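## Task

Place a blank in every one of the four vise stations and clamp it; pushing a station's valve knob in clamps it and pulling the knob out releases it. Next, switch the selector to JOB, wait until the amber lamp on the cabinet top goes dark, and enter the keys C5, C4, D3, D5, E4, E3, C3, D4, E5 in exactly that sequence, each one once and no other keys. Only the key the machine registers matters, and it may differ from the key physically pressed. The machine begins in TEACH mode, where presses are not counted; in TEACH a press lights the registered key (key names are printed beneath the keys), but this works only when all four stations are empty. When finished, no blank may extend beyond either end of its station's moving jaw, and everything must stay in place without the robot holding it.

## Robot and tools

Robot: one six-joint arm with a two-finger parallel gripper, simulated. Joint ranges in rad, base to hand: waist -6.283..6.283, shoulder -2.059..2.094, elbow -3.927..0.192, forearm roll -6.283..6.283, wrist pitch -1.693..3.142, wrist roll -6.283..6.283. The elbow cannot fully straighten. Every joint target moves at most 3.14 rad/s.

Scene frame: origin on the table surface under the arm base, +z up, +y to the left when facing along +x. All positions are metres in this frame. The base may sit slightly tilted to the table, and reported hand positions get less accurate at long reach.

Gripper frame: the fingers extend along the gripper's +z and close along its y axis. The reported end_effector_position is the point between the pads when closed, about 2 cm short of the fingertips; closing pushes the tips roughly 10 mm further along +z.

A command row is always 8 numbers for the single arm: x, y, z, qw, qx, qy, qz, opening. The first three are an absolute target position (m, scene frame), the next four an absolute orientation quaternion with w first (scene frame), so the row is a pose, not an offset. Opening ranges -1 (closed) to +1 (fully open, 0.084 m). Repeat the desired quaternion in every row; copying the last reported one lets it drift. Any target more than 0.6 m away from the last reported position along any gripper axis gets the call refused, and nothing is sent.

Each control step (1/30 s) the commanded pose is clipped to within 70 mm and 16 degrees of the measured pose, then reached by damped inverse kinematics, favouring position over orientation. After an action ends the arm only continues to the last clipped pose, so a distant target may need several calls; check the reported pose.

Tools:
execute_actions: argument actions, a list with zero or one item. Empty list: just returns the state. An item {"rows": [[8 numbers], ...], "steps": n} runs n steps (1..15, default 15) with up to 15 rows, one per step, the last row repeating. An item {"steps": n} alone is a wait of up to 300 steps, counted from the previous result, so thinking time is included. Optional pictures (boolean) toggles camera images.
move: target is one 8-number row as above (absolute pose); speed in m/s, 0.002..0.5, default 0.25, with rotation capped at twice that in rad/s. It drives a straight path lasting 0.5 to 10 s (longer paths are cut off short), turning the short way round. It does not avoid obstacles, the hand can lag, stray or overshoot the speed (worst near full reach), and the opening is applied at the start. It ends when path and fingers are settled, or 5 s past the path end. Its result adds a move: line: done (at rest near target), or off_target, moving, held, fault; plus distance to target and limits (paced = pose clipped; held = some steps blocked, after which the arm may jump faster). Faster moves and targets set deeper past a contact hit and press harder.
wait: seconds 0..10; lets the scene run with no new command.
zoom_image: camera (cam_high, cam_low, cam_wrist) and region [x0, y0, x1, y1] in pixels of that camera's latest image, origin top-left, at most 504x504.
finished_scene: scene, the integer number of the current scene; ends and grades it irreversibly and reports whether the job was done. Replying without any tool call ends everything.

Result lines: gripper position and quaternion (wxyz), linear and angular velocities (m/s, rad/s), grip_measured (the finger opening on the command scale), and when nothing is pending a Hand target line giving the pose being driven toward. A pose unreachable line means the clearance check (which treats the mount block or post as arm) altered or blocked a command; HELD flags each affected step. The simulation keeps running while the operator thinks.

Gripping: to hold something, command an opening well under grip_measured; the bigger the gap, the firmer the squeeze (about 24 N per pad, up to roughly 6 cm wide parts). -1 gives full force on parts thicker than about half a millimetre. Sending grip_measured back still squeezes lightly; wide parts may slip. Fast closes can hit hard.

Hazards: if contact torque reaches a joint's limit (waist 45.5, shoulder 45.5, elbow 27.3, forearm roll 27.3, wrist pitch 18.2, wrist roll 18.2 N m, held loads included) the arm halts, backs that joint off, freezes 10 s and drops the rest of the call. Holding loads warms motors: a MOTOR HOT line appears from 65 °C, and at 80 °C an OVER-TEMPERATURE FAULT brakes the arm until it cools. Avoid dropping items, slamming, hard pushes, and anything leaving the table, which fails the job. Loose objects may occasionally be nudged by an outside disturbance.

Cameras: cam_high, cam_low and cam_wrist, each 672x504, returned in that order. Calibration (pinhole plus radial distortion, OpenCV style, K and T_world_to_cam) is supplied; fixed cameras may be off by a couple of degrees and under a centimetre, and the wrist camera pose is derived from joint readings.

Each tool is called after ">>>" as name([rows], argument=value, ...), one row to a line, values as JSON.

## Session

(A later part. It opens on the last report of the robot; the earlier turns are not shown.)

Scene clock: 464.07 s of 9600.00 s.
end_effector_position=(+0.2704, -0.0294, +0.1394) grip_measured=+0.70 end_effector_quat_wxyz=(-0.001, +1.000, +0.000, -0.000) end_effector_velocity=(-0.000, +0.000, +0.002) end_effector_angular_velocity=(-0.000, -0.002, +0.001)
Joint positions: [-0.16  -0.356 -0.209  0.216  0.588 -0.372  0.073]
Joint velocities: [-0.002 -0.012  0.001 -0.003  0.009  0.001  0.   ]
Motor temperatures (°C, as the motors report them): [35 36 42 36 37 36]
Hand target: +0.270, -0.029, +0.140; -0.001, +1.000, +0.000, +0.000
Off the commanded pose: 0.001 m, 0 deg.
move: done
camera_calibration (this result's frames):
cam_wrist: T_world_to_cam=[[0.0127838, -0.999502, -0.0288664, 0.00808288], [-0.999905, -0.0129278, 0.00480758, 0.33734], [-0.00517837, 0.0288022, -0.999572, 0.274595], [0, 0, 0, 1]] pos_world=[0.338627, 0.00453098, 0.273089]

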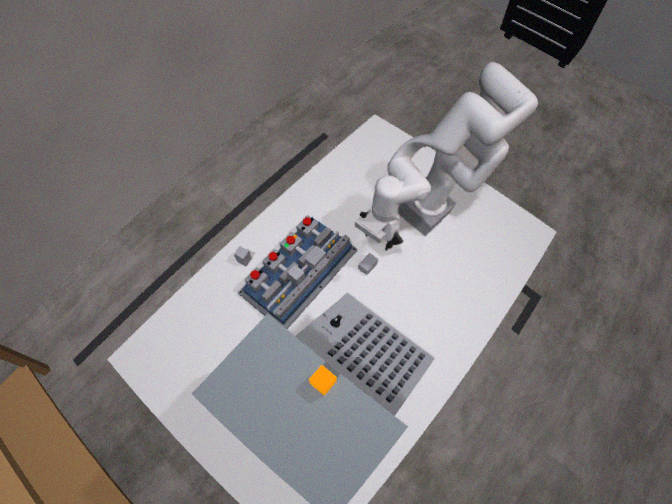

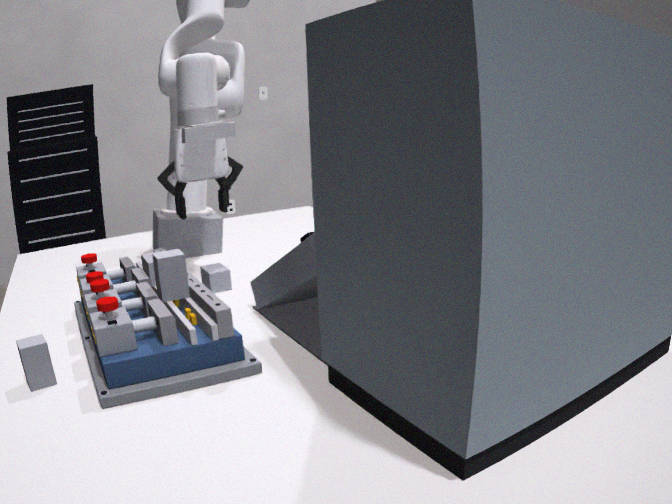

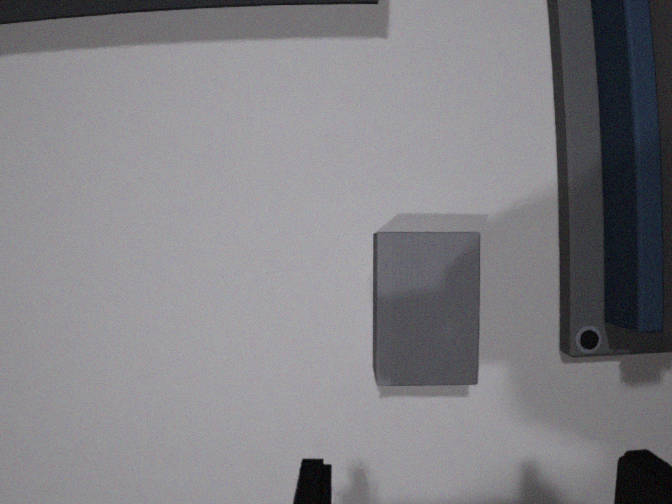

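>>> move(target=[0.317,-0.027,0.10,0,1,0,0,0.5], speed=0.1)

>>> move(target=[0.317,-0.027,0.052,0,1,0,0,0.5], speed=0.05)

>>> execute_actions([
  {"rows":[[0.317,-0.027,0.052,0,1,0,0,0.3],[0.317,-0.027,0.052,0,1,0,0,0.2],[0.317,-0.027,0.052,0,1,0,0,0.1],[0.317,-0.027,0.052,0,1,0,0,0.0],[0.317,-0.027,0.052,0,1,0,0,-0.1],[0.317,-0.027,0.052,0,1,0,0,-0.2],[0.317,-0.027,0.052,0,1,0,0,-0.3],[0.317,-0.027,0.052,0,1,0,0,-0.4],[0.317,-0.027,0.052,0,1,0,0,-0.5]],"steps":15},
], pictures=false)

>>> move(target=[0.317,-0.03,0.18,0,1,0,0,-0.5], speed=0.08)

>>> move(target=[0.361,-0.159,0.16,0,1,0,0,-0.5], speed=0.1)

>>> move(target=[0.361,-0.159,0.114,0,1,0,0,-0.5], speed=0.015)

Scene clock: 468.03 s of 9600.00 s.
end_effector_position=(+0.3167, -0.0273, +0.1003) grip_measured=+0.49 end_effector_quat_wxyz=(+0.000, +1.000, -0.000, +0.000) end_effector_velocity=(+0.001, +0.000, -0.002) end_effector_angular_velocity=(+0.001, +0.001, -0.000)
Joint positions: [-0.088 -0.039 -0.355  0.296  0.413 -0.393  0.065]
Joint velocities: [ 0.002  0.01  -0.006  0.004 -0.004 -0.003 -0.   ]
Motor temperatures (°C, as the motors report them): [35 36 42 36 37 36]
Hand target: +0.317, -0.027, +0.100; +0.000, +1.000, -0.000, -0.000
Off the commanded pose: 0.001 m, 0 deg.
move: done
camera_calibration (this result's frames):
cam_wrist: T_world_to_cam=[[0.0124658, -0.999566, -0.026675, 0.00839758], [-0.99991, -0.0125959, 0.00471543, 0.383861], [-0.00504938, 0.0266138, -0.999633, 0.235659], [0, 0, 0, 1]] pos_world=[0.384912, 0.00695724, 0.233986]

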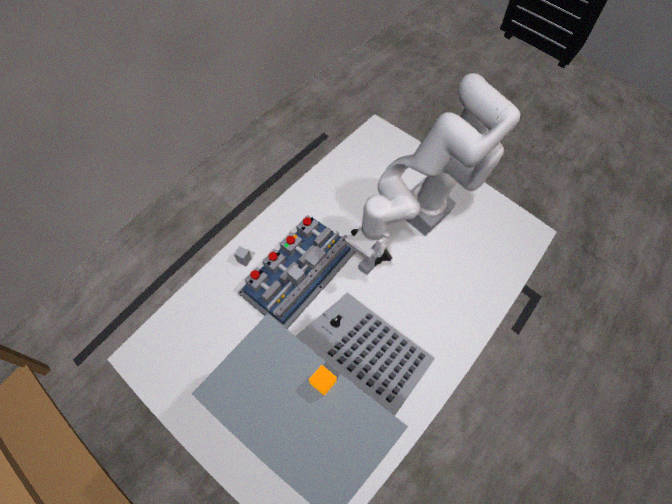

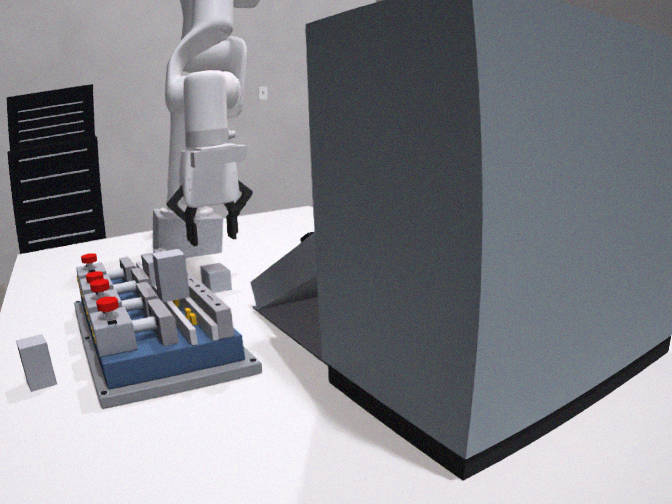

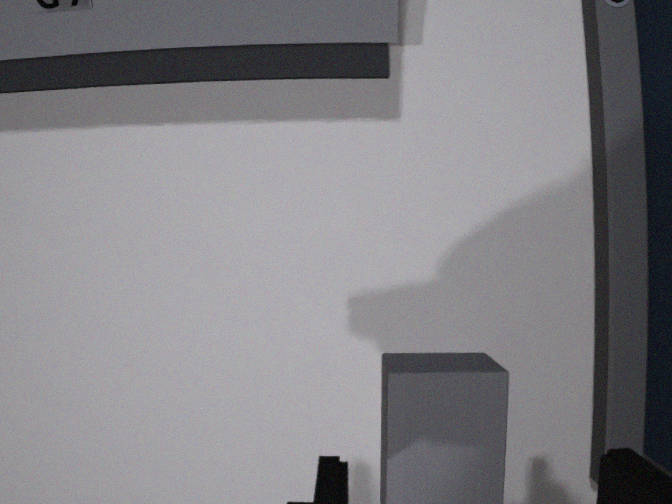

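Scene clock: 469.40 s of 9600.00 s.
end_effector_position=(+0.3169, -0.0272, +0.0525) grip_measured=+0.49 end_effector_quat_wxyz=(+0.001, +1.000, -0.000, -0.000) end_effector_velocity=(+0.000, -0.000, -0.002) end_effector_angular_velocity=(+0.002, -0.003, +0.000)
Joint positions: [-0.021  0.17  -0.386  0.509  0.241 -0.548  0.065]
Joint velocities: [ 0.005  0.01  -0.003  0.03  -0.008 -0.026  0.   ]
Motor temperatures (°C, as the motors report them): [35 36 42 36 37 36]
Hand target: +0.317, -0.027, +0.052; +0.000, +1.000, -0.000, -0.000
Off the commanded pose: 0.001 m, 0 deg.
move: done
camera_calibration (this result's frames):
cam_wrist: T_world_to_cam=[[0.0124843, -0.99958, -0.0261472, 0.00714961], [-0.999908, -0.0126196, 0.00501795, 0.384276], [-0.00534581, 0.0260822, -0.999646, 0.187904], [0, 0, 0, 1]] pos_world=[0.385156, 0.00709508, 0.186096]

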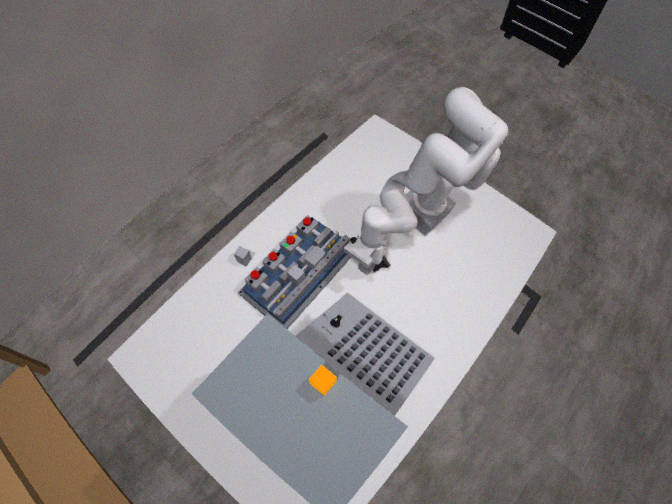

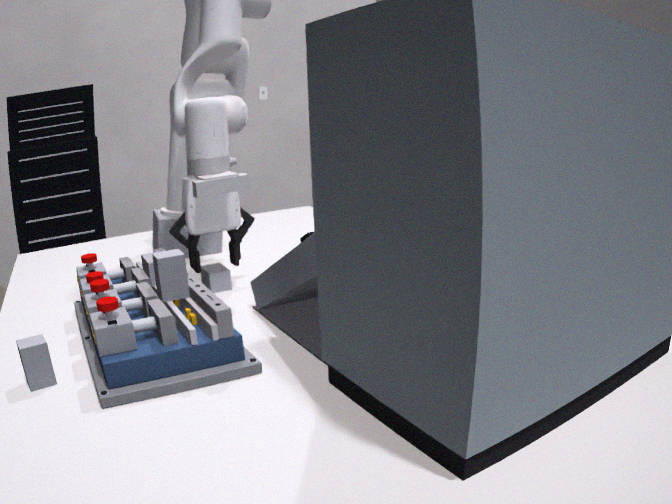

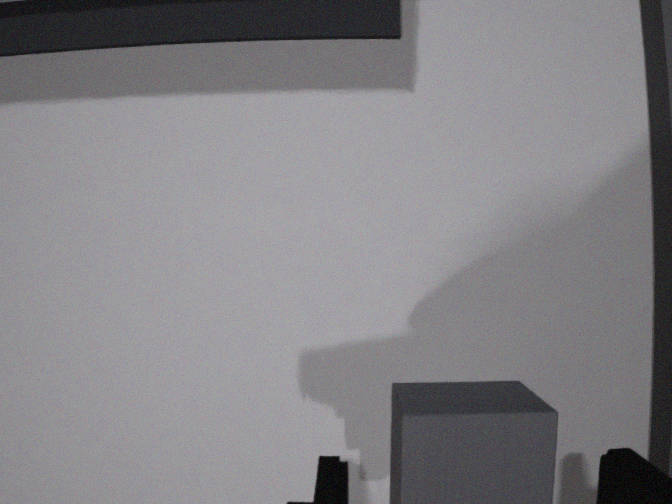

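Scene clock: 469.90 s of 9600.00 s.
end_effector_position=(+0.3171, -0.0271, +0.0522) grip_measured=-0.10 end_effector_quat_wxyz=(+0.000, +1.000, -0.000, +0.000) end_effector_velocity=(-0.000, +0.000, -0.000) end_effector_angular_velocity=(+0.001, +0.001, +0.000)
Joint positions: [-0.02   0.171 -0.387  0.515  0.241 -0.554  0.04 ]
Joint velocities: [ 0.     0.    -0.     0.001  0.002 -0.001  0.   ]
Motor temperatures (°C, as the motors report them): [35 36 42 36 37 36]
Hand target: +0.317, -0.027, +0.052; +0.000, +1.000, -0.000, -0.000
Off the commanded pose: 0.000 m, 0 deg.
Steps of this call (steps 1 to 15: all 15 steps of this action). Readings (end_effector_position):
1: (+0.3169, -0.0272, +0.0524)
2: (+0.3169, -0.0272, +0.0523)
4: (+0.3170, -0.0271, +0.0522)
8: (+0.3172, -0.0271, +0.0522)
15: the state above

Scene clock: 472.17 s of 9600.00 s.
end_effector_position=(+0.3173, -0.0296, +0.1792) grip_measured=-0.11 end_effector_quat_wxyz=(-0.001, +1.000, +0.000, -0.000) end_effector_velocity=(+0.001, -0.000, +0.003) end_effector_angular_velocity=(-0.000, -0.002, -0.000)
Joint positions: [-0.158 -0.309 -0.398  0.179  0.727 -0.325  0.04 ]
Joint velocities: [-0.002 -0.008 -0.004 -0.002  0.009  0.001  0.   ]
Motor temperatures (°C, as the motors report them): [35 36 42 36 37 36]
Hand target: +0.317, -0.030, +0.180; -0.001, +1.000, +0.000, +0.000
Off the commanded pose: 0.001 m, 0 deg.
move: done
camera_calibration (this result's frames):
cam_wrist: T_world_to_cam=[[0.0128698, -0.999503, -0.0287783, 0.00841459], [-0.999903, -0.0130201, 0.00503968, 0.384005], [-0.00541187, 0.0287107, -0.999573, 0.314722], [0, 0, 0, 1]] pos_world=[0.385563, 0.0043743, 0.312895]

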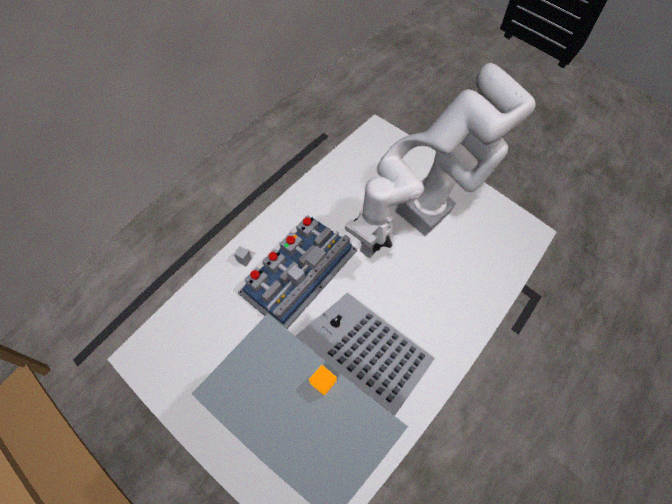

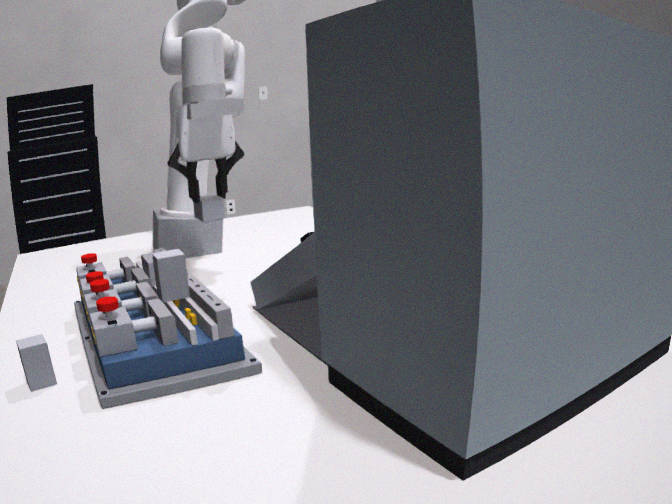

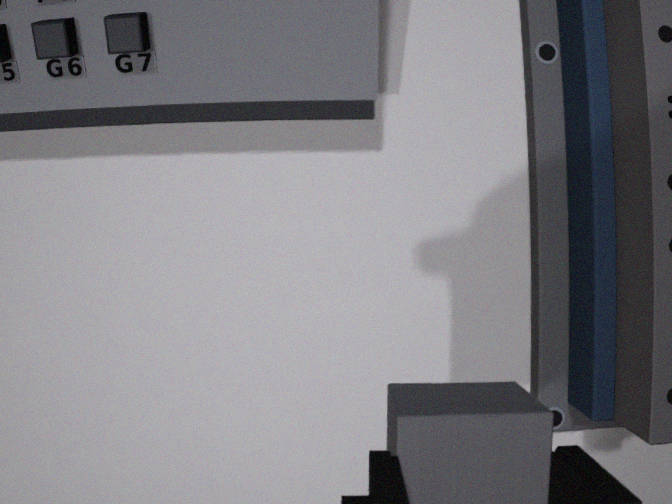

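Scene clock: 474.00 s of 9600.00 s.
end_effector_position=(+0.3606, -0.1585, +0.1600) grip_measured=-0.11 end_effector_quat_wxyz=(-0.000, +1.000, +0.000, +0.000) end_effector_velocity=(+0.001, -0.002, -0.000) end_effector_angular_velocity=(+0.000, -0.000, +0.000)
Joint positions: [-0.444  0.061 -0.677  0.178  0.668 -0.619  0.04 ]
Joint velocities: [-0.004  0.008 -0.007  0.    -0.    -0.005 -0.   ]
Motor temperatures (°C, as the motors report them): [35 36 42 36 37 36]
Hand target: +0.361, -0.159, +0.160; -0.000, +1.000, -0.000, +0.000
Off the commanded pose: 0.001 m, 0 deg.
move: done
camera_calibration (this result's frames):
cam_wrist: T_world_to_cam=[[0.0127333, -0.999538, -0.0276158, -0.121668], [-0.999908, -0.0128592, 0.00438449, 0.425805], [-0.00473758, 0.0275574, -0.999609, 0.299101], [0, 0, 0, 1]] pos_world=[0.428732, -0.124378, 0.293757]

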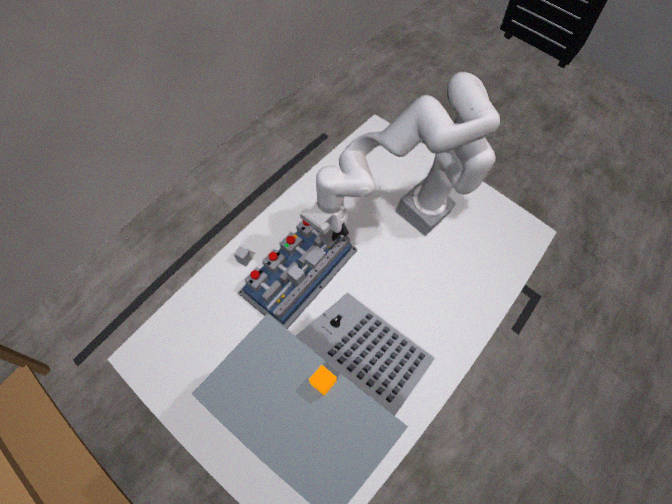

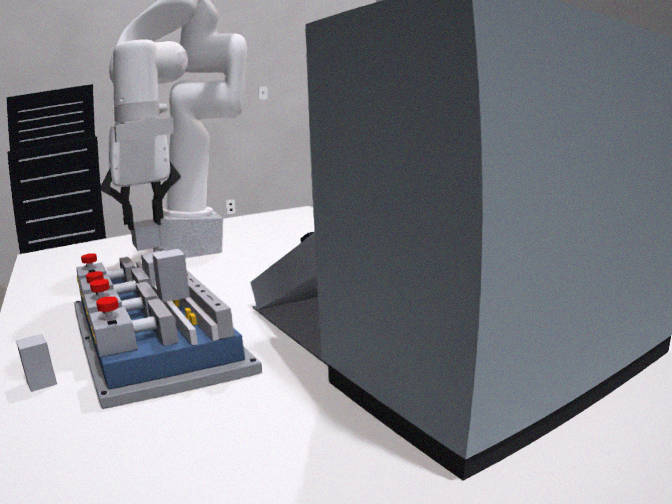

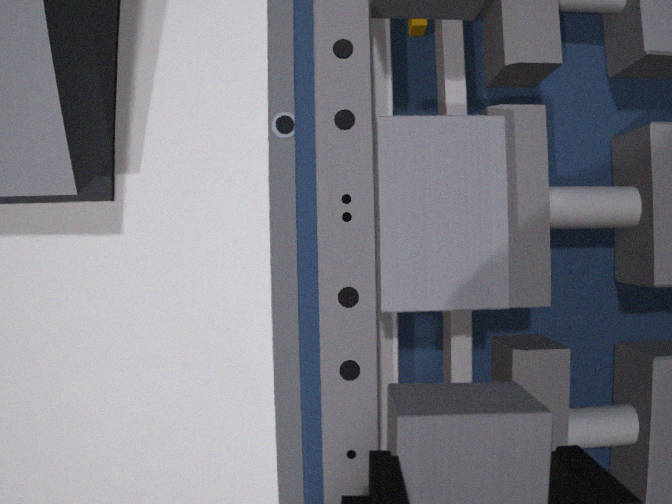

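Scene clock: 477.40 s of 9600.00 s.
end_effector_position=(+0.3635, -0.1601, +0.1162) grip_measured=-0.10 end_effector_quat_wxyz=(+0.002, +1.000, +0.000, +0.003) end_effector_velocity=(-0.001, +0.000, -0.003) end_effector_angular_velocity=(+0.003, +0.005, -0.000)
Joint positions: [-0.423  0.184 -0.665  0.22   0.525 -0.647  0.04 ]
Joint velocities: [ 0.     0.008 -0.002  0.001 -0.001 -0.001  0.   ]
Motor temperatures (°C, as the motors report them): [35 36 42 36 37 36]
Hand target: +0.361, -0.159, +0.114; +0.000, +1.000, -0.000, -0.000
Off the commanded pose: 0.004 m, 0 deg.
move: off_target
camera_calibration (this result's frames):
cam_wrist: T_world_to_cam=[[0.0134124, -0.99964, -0.0232217, -0.125269], [-0.999909, -0.0133768, -0.00168615, 0.42957], [0.00137492, 0.0232422, -0.999729, 0.252444], [0, 0, 0, 1]] pos_world=[0.430864, -0.125345, 0.250191]

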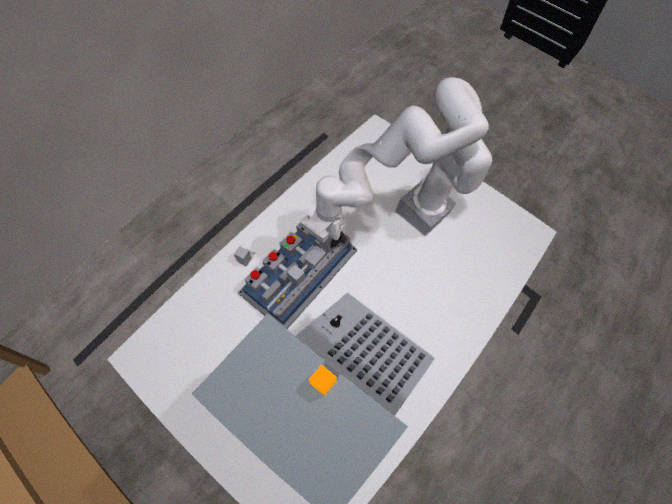

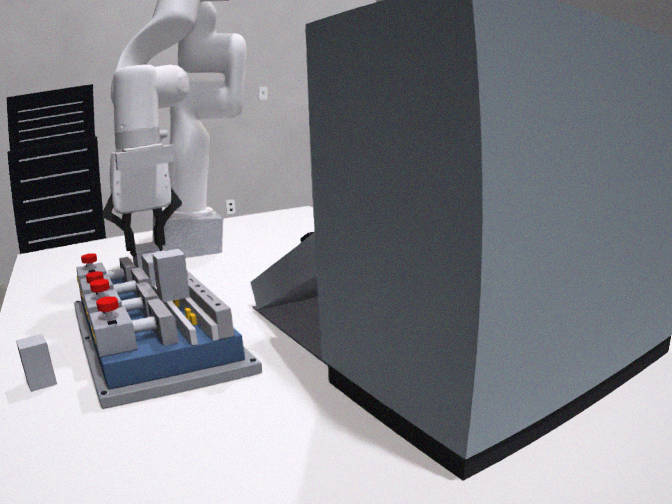

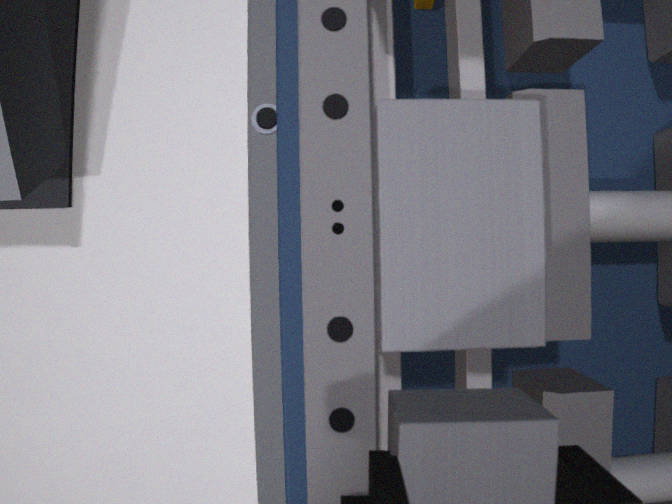

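>>> execute_actions([
  {"rows":[[0.3625,-0.1595,0.1165,0,1,0,0,-0.3],[0.3625,-0.1595,0.1165,0,1,0,0,-0.2],[0.3625,-0.1595,0.1165,0,1,0,0,-0.1],[0.3625,-0.1595,0.1165,0,1,0,0,0.0],[0.3625,-0.1595,0.1165,0,1,0,0,0.1],[0.3625,-0.1595,0.1165,0,1,0,0,0.2],[0.3625,-0.1595,0.1165,0,1,0,0,0.3]],"steps":15},
], pictures=false)

>>> move(target=[0.361,-0.16,0.175,0,1,0,0,0.3], speed=0.08)

>>> move(target=[0.359,-0.262,0.17,0,1,0,0,-1], speed=0.15)

>>> move(target=[0.359,-0.262,0.113,0,1,0,0,-1], speed=0.04)

>>> move(target=[0.359,-0.262,0.18,0,1,0,0,-1], speed=0.1)

>>> move(target=[0.46,-0.17,0.24,0,1,0,0,0.5], speed=0.12)

Scene clock: 481.10 s of 9600.00 s.
end_effector_position=(+0.3612, -0.1589, +0.1152) grip_measured=+0.29 end_effector_quat_wxyz=(-0.001, +1.000, -0.000, -0.002) end_effector_velocity=(+0.008, -0.003, +0.007) end_effector_angular_velocity=(-0.011, -0.020, +0.002)
Joint positions: [-0.424  0.185 -0.666  0.217  0.537 -0.645  0.056]
Joint velocities: [-0.    -0.009 -0.01   0.    -0.004 -0.    -0.   ]
Motor temperatures (°C, as the motors report them): [35 36 42 36 37 36]
Hand target: +0.363, -0.159, +0.117; +0.000, +1.000, +0.000, -0.000
Off the commanded pose: 0.002 m, 0 deg.
Steps of this call (steps 1 to 90: nothing new was sent; then 0.20 s passed at rest; steps 91 to 105: all 15 steps of this action). Readings (end_effector_position):
91: (+0.3635, -0.1601, +0.1158)
92: (+0.3635, -0.1601, +0.1160)
94: (+0.3632, -0.1600, +0.1160)
98: (+0.3535, -0.1557, +0.1086)
105: the state above

Scene clock: 482.50 s of 9600.00 s.
end_effector_position=(+0.3610, -0.1599, +0.1744) grip_measured=+0.29 end_effector_quat_wxyz=(-0.000, +1.000, +0.000, -0.000) end_effector_velocity=(+0.000, -0.000, +0.003) end_effector_angular_velocity=(-0.000, -0.001, +0.000)
Joint positions: [-0.453  0.031 -0.692  0.167  0.714 -0.614  0.056]
Joint velocities: [-0.001 -0.007 -0.003 -0.002  0.009  0.001  0.   ]
Motor temperatures (°C, as the motors report them): [35 36 42 36 37 36]
Hand target: +0.361, -0.160, +0.175; -0.000, +1.000, +0.000, +0.000
Off the commanded pose: 0.001 m, 0 deg.
move: done
camera_calibration (this result's frames):
cam_wrist: T_world_to_cam=[[0.0127005, -0.999531, -0.0278826, -0.122625], [-0.999904, -0.012849, 0.00515383, 0.426051], [-0.00550967, 0.0278145, -0.999598, 0.313786], [0, 0, 0, 1]] pos_world=[0.429296, -0.125821, 0.308045]

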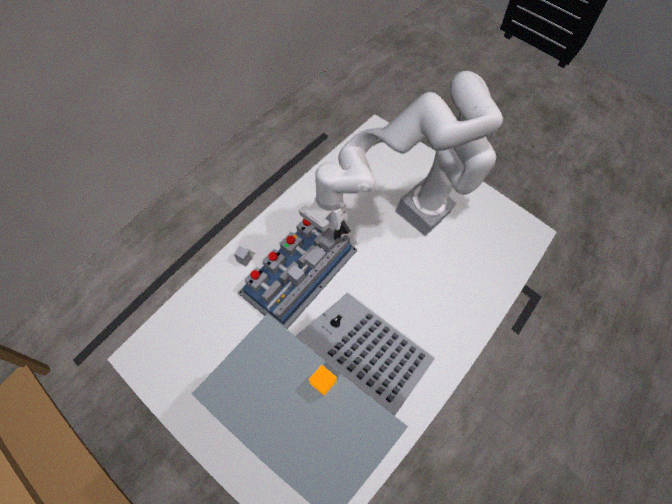

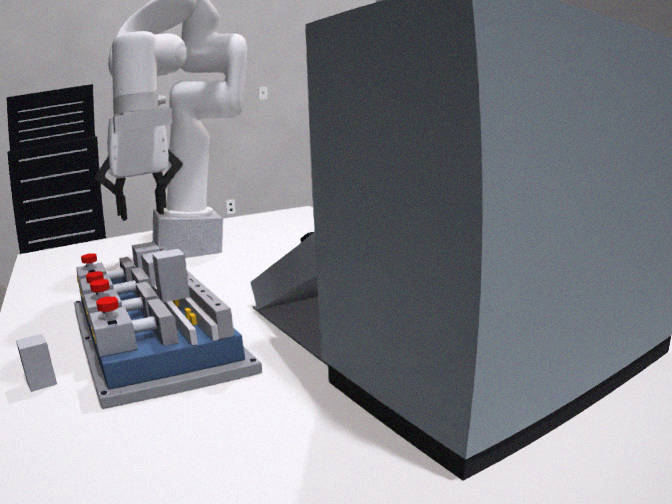

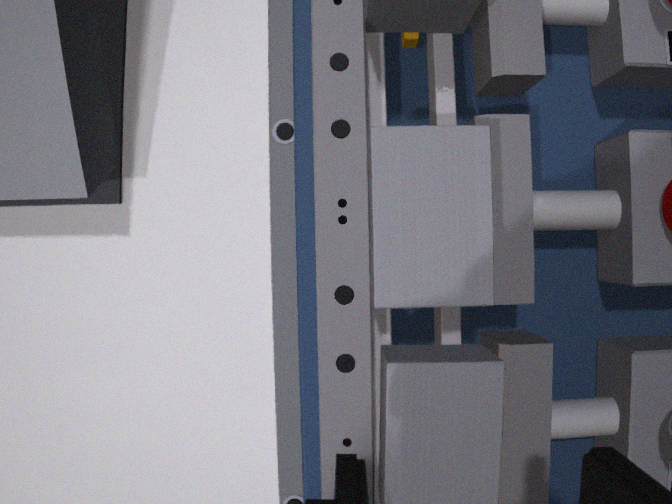

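Scene clock: 483.70 s of 9600.00 s.
end_effector_position=(+0.3589, -0.2614, +0.1700) grip_measured=-1.00 end_effector_quat_wxyz=(-0.000, +1.000, +0.000, +0.000) end_effector_velocity=(+0.000, -0.003, -0.000) end_effector_angular_velocity=(+0.000, -0.000, -0.001)
Joint positions: [-0.651  0.225 -0.895  0.146  0.741 -0.794  0.   ]
Joint velocities: [-0.005  0.007 -0.008 -0.     0.001 -0.004  0.   ]
Motor temperatures (°C, as the motors report them): [35 36 42 36 37 36]
Hand target: +0.359, -0.262, +0.170; -0.000, +1.000, +0.000, +0.000
Off the commanded pose: 0.001 m, 0 deg.
move: done
camera_calibration (this result's frames):
cam_wrist: T_world_to_cam=[[0.0129118, -0.99954, -0.027457, -0.224342], [-0.999905, -0.0130367, 0.004375, 0.422703], [-0.00473093, 0.027398, -0.999613, 0.311834], [0, 0, 0, 1]] pos_world=[0.427035, -0.227272, 0.303704]

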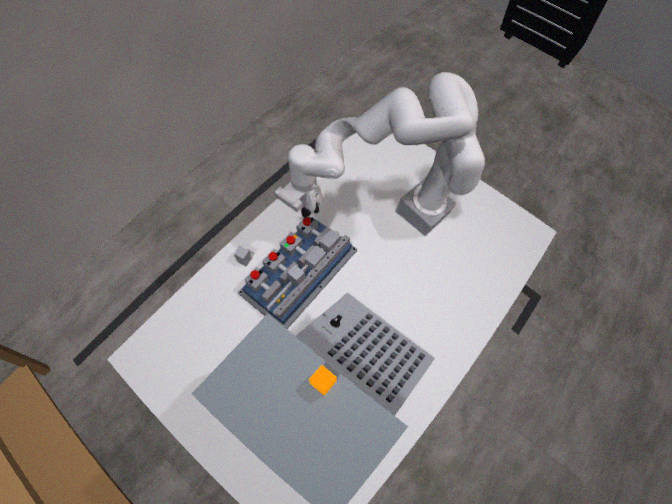

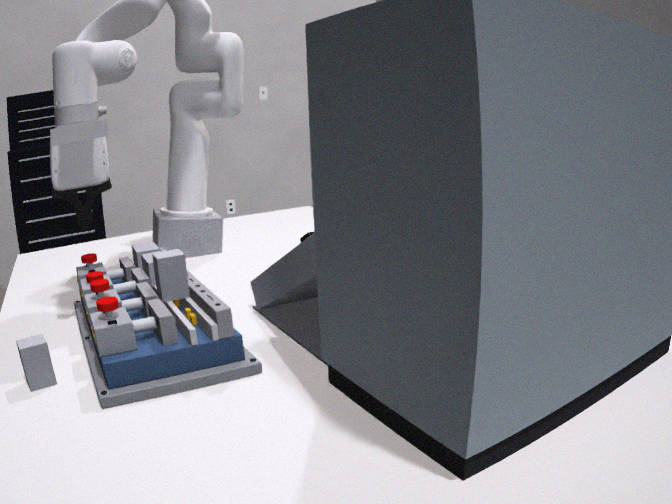

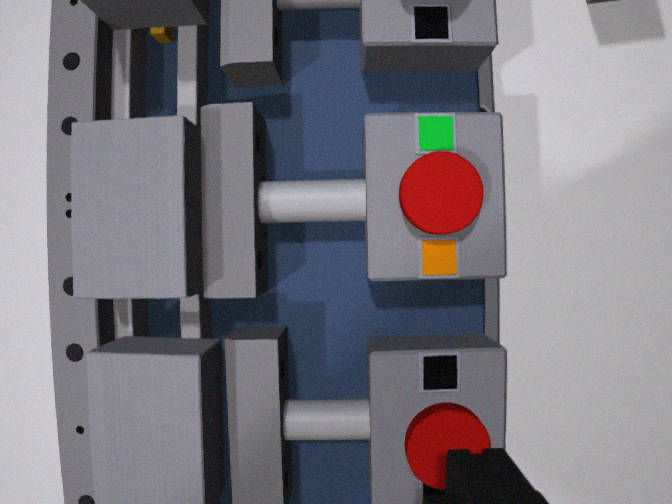

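Scene clock: 485.43 s of 9600.00 s.
end_effector_position=(+0.3611, -0.2636, +0.1171) grip_measured=-1.00 end_effector_quat_wxyz=(+0.003, +1.000, +0.000, +0.003) end_effector_velocity=(+0.001, -0.001, -0.002) end_effector_angular_velocity=(-0.004, -0.004, +0.000)
Joint positions: [-0.633  0.349 -0.876  0.178  0.59  -0.816  0.   ]
Joint velocities: [ 0.001  0.008 -0.001  0.003 -0.012 -0.002  0.   ]
Motor temperatures (°C, as the motors report them): [35 36 42 36 37 36]
Hand target: +0.359, -0.262, +0.113; +0.000, +1.000, -0.000, -0.000
Off the commanded pose: 0.005 m, 0 deg.
move: off_target
camera_calibration (this result's frames):
cam_wrist: T_world_to_cam=[[0.0130849, -0.999674, -0.0219064, -0.228734], [-0.999914, -0.0130572, -0.00140936, 0.425821], [0.00112287, 0.0219229, -0.999759, 0.25551], [0, 0, 0, 1]] pos_world=[0.42849, -0.228701, 0.251037]

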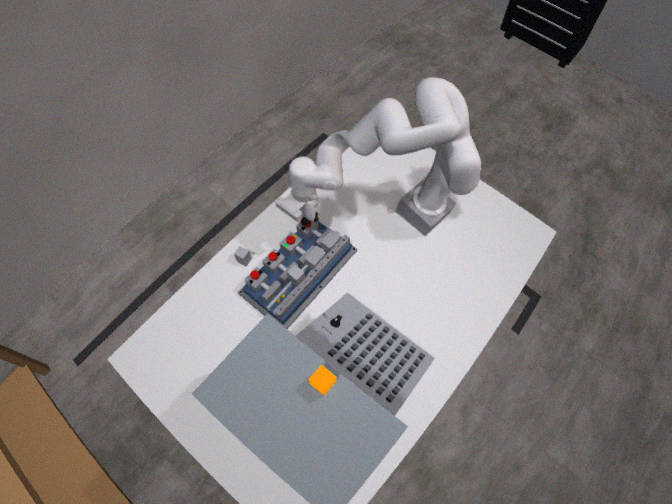

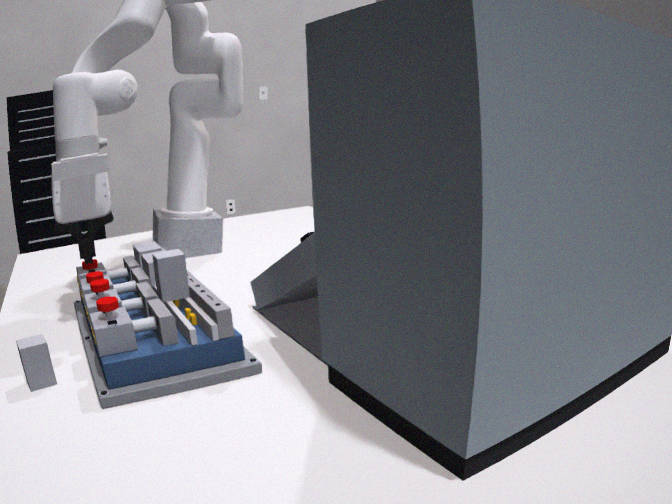

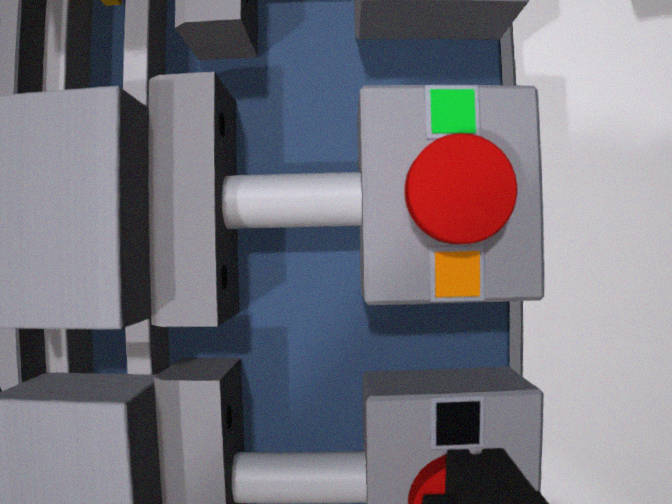

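Scene clock: 486.50 s of 9600.00 s.
end_effector_position=(+0.3590, -0.2619, +0.1792) grip_measured=-1.00 end_effector_quat_wxyz=(-0.000, +1.000, +0.000, -0.000) end_effector_velocity=(+0.001, -0.001, +0.005) end_effector_angular_velocity=(-0.003, -0.003, +0.001)
Joint positions: [-0.654  0.208 -0.904  0.141  0.768 -0.791  0.   ]
Joint velocities: [-0.001 -0.008 -0.005 -0.001  0.008  0.     0.   ]
Motor temperatures (°C, as the motors report them): [35 36 42 36 37 36]
Hand target: +0.359, -0.262, +0.180; -0.000, +1.000, +0.000, +0.000
Off the commanded pose: 0.001 m, 0 deg.
move: done
camera_calibration (this result's frames):
cam_wrist: T_world_to_cam=[[0.0126887, -0.999527, -0.0280236, -0.224367], [-0.999904, -0.0128412, 0.00526744, 0.422648], [-0.0056248, 0.0279541, -0.999593, 0.321513], [0, 0, 0, 1]] pos_world=[0.427262, -0.227822, 0.312869]

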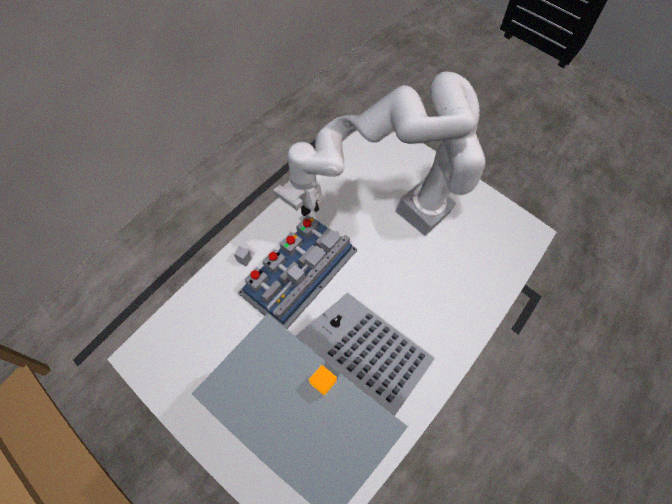

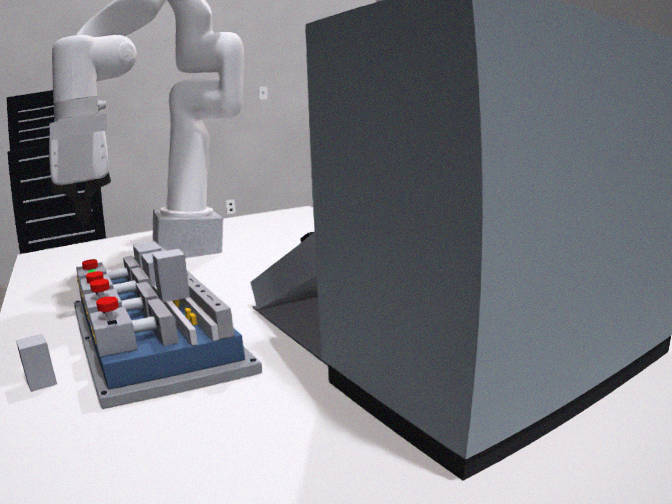

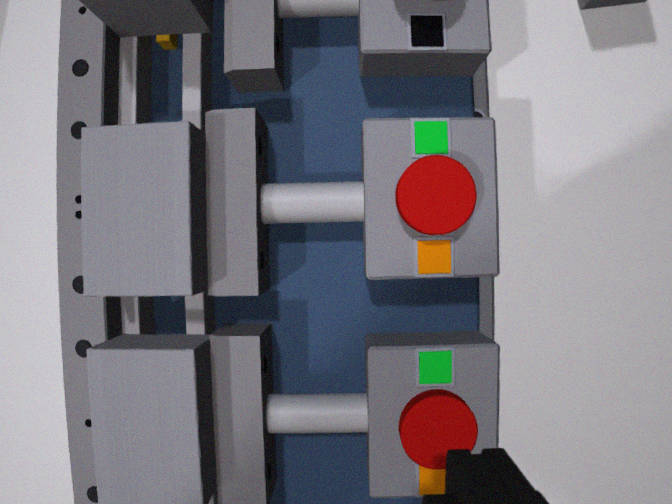

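Scene clock: 488.20 s of 9600.00 s.
end_effector_position=(+0.4599, -0.1708, +0.2396) grip_measured=+0.49 end_effector_quat_wxyz=(-0.000, +1.000, -0.000, -0.000) end_effector_velocity=(+0.003, +0.001, +0.002) end_effector_angular_velocity=(-0.002, -0.003, -0.000)
Joint positions: [-0.402  0.2   -1.125  0.135  0.969 -0.512  0.065]
Joint velocities: [ 0.005  0.001 -0.009 -0.001  0.004  0.006  0.   ]
Motor temperatures (°C, as the motors report them): [35 36 42 36 37 36]
Hand target: +0.460, -0.171, +0.240; +0.000, +1.000, +0.000, -0.000
Off the commanded pose: 0.001 m, 0 deg.
move: done
camera_calibration (this result's frames):
cam_wrist: T_world_to_cam=[[0.0125156, -0.999548, -0.0273208, -0.132951], [-0.999905, -0.0126698, 0.00547705, 0.524418], [-0.00582072, 0.0272497, -0.999612, 0.379912], [0, 0, 0, 1]] pos_world=[0.528243, -0.136599, 0.37326]

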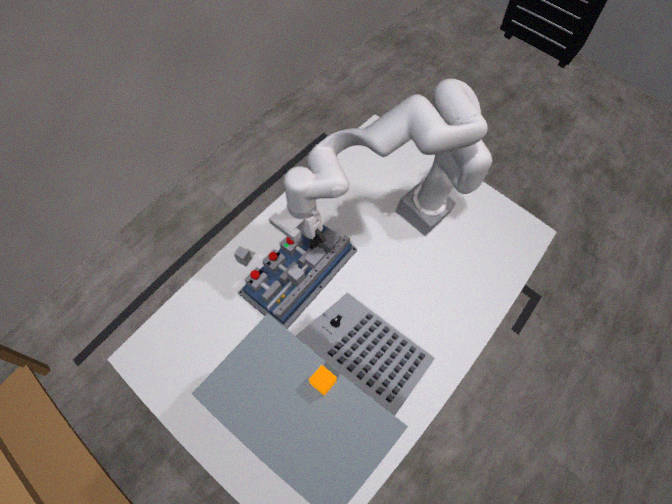

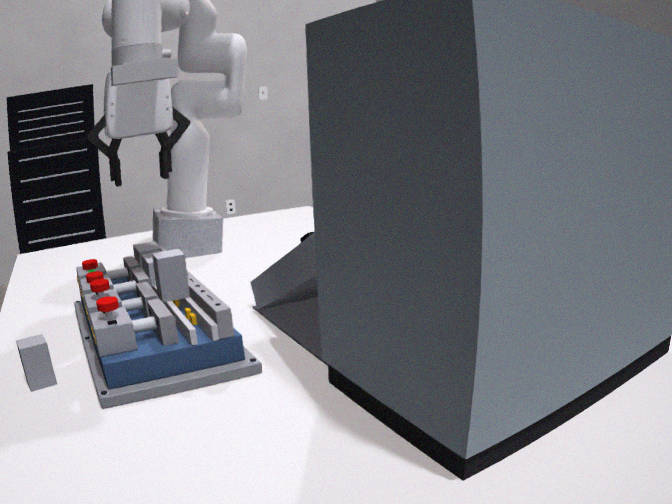

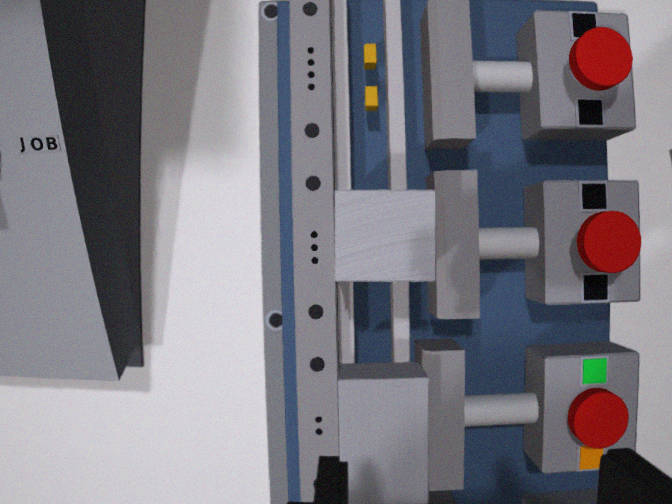

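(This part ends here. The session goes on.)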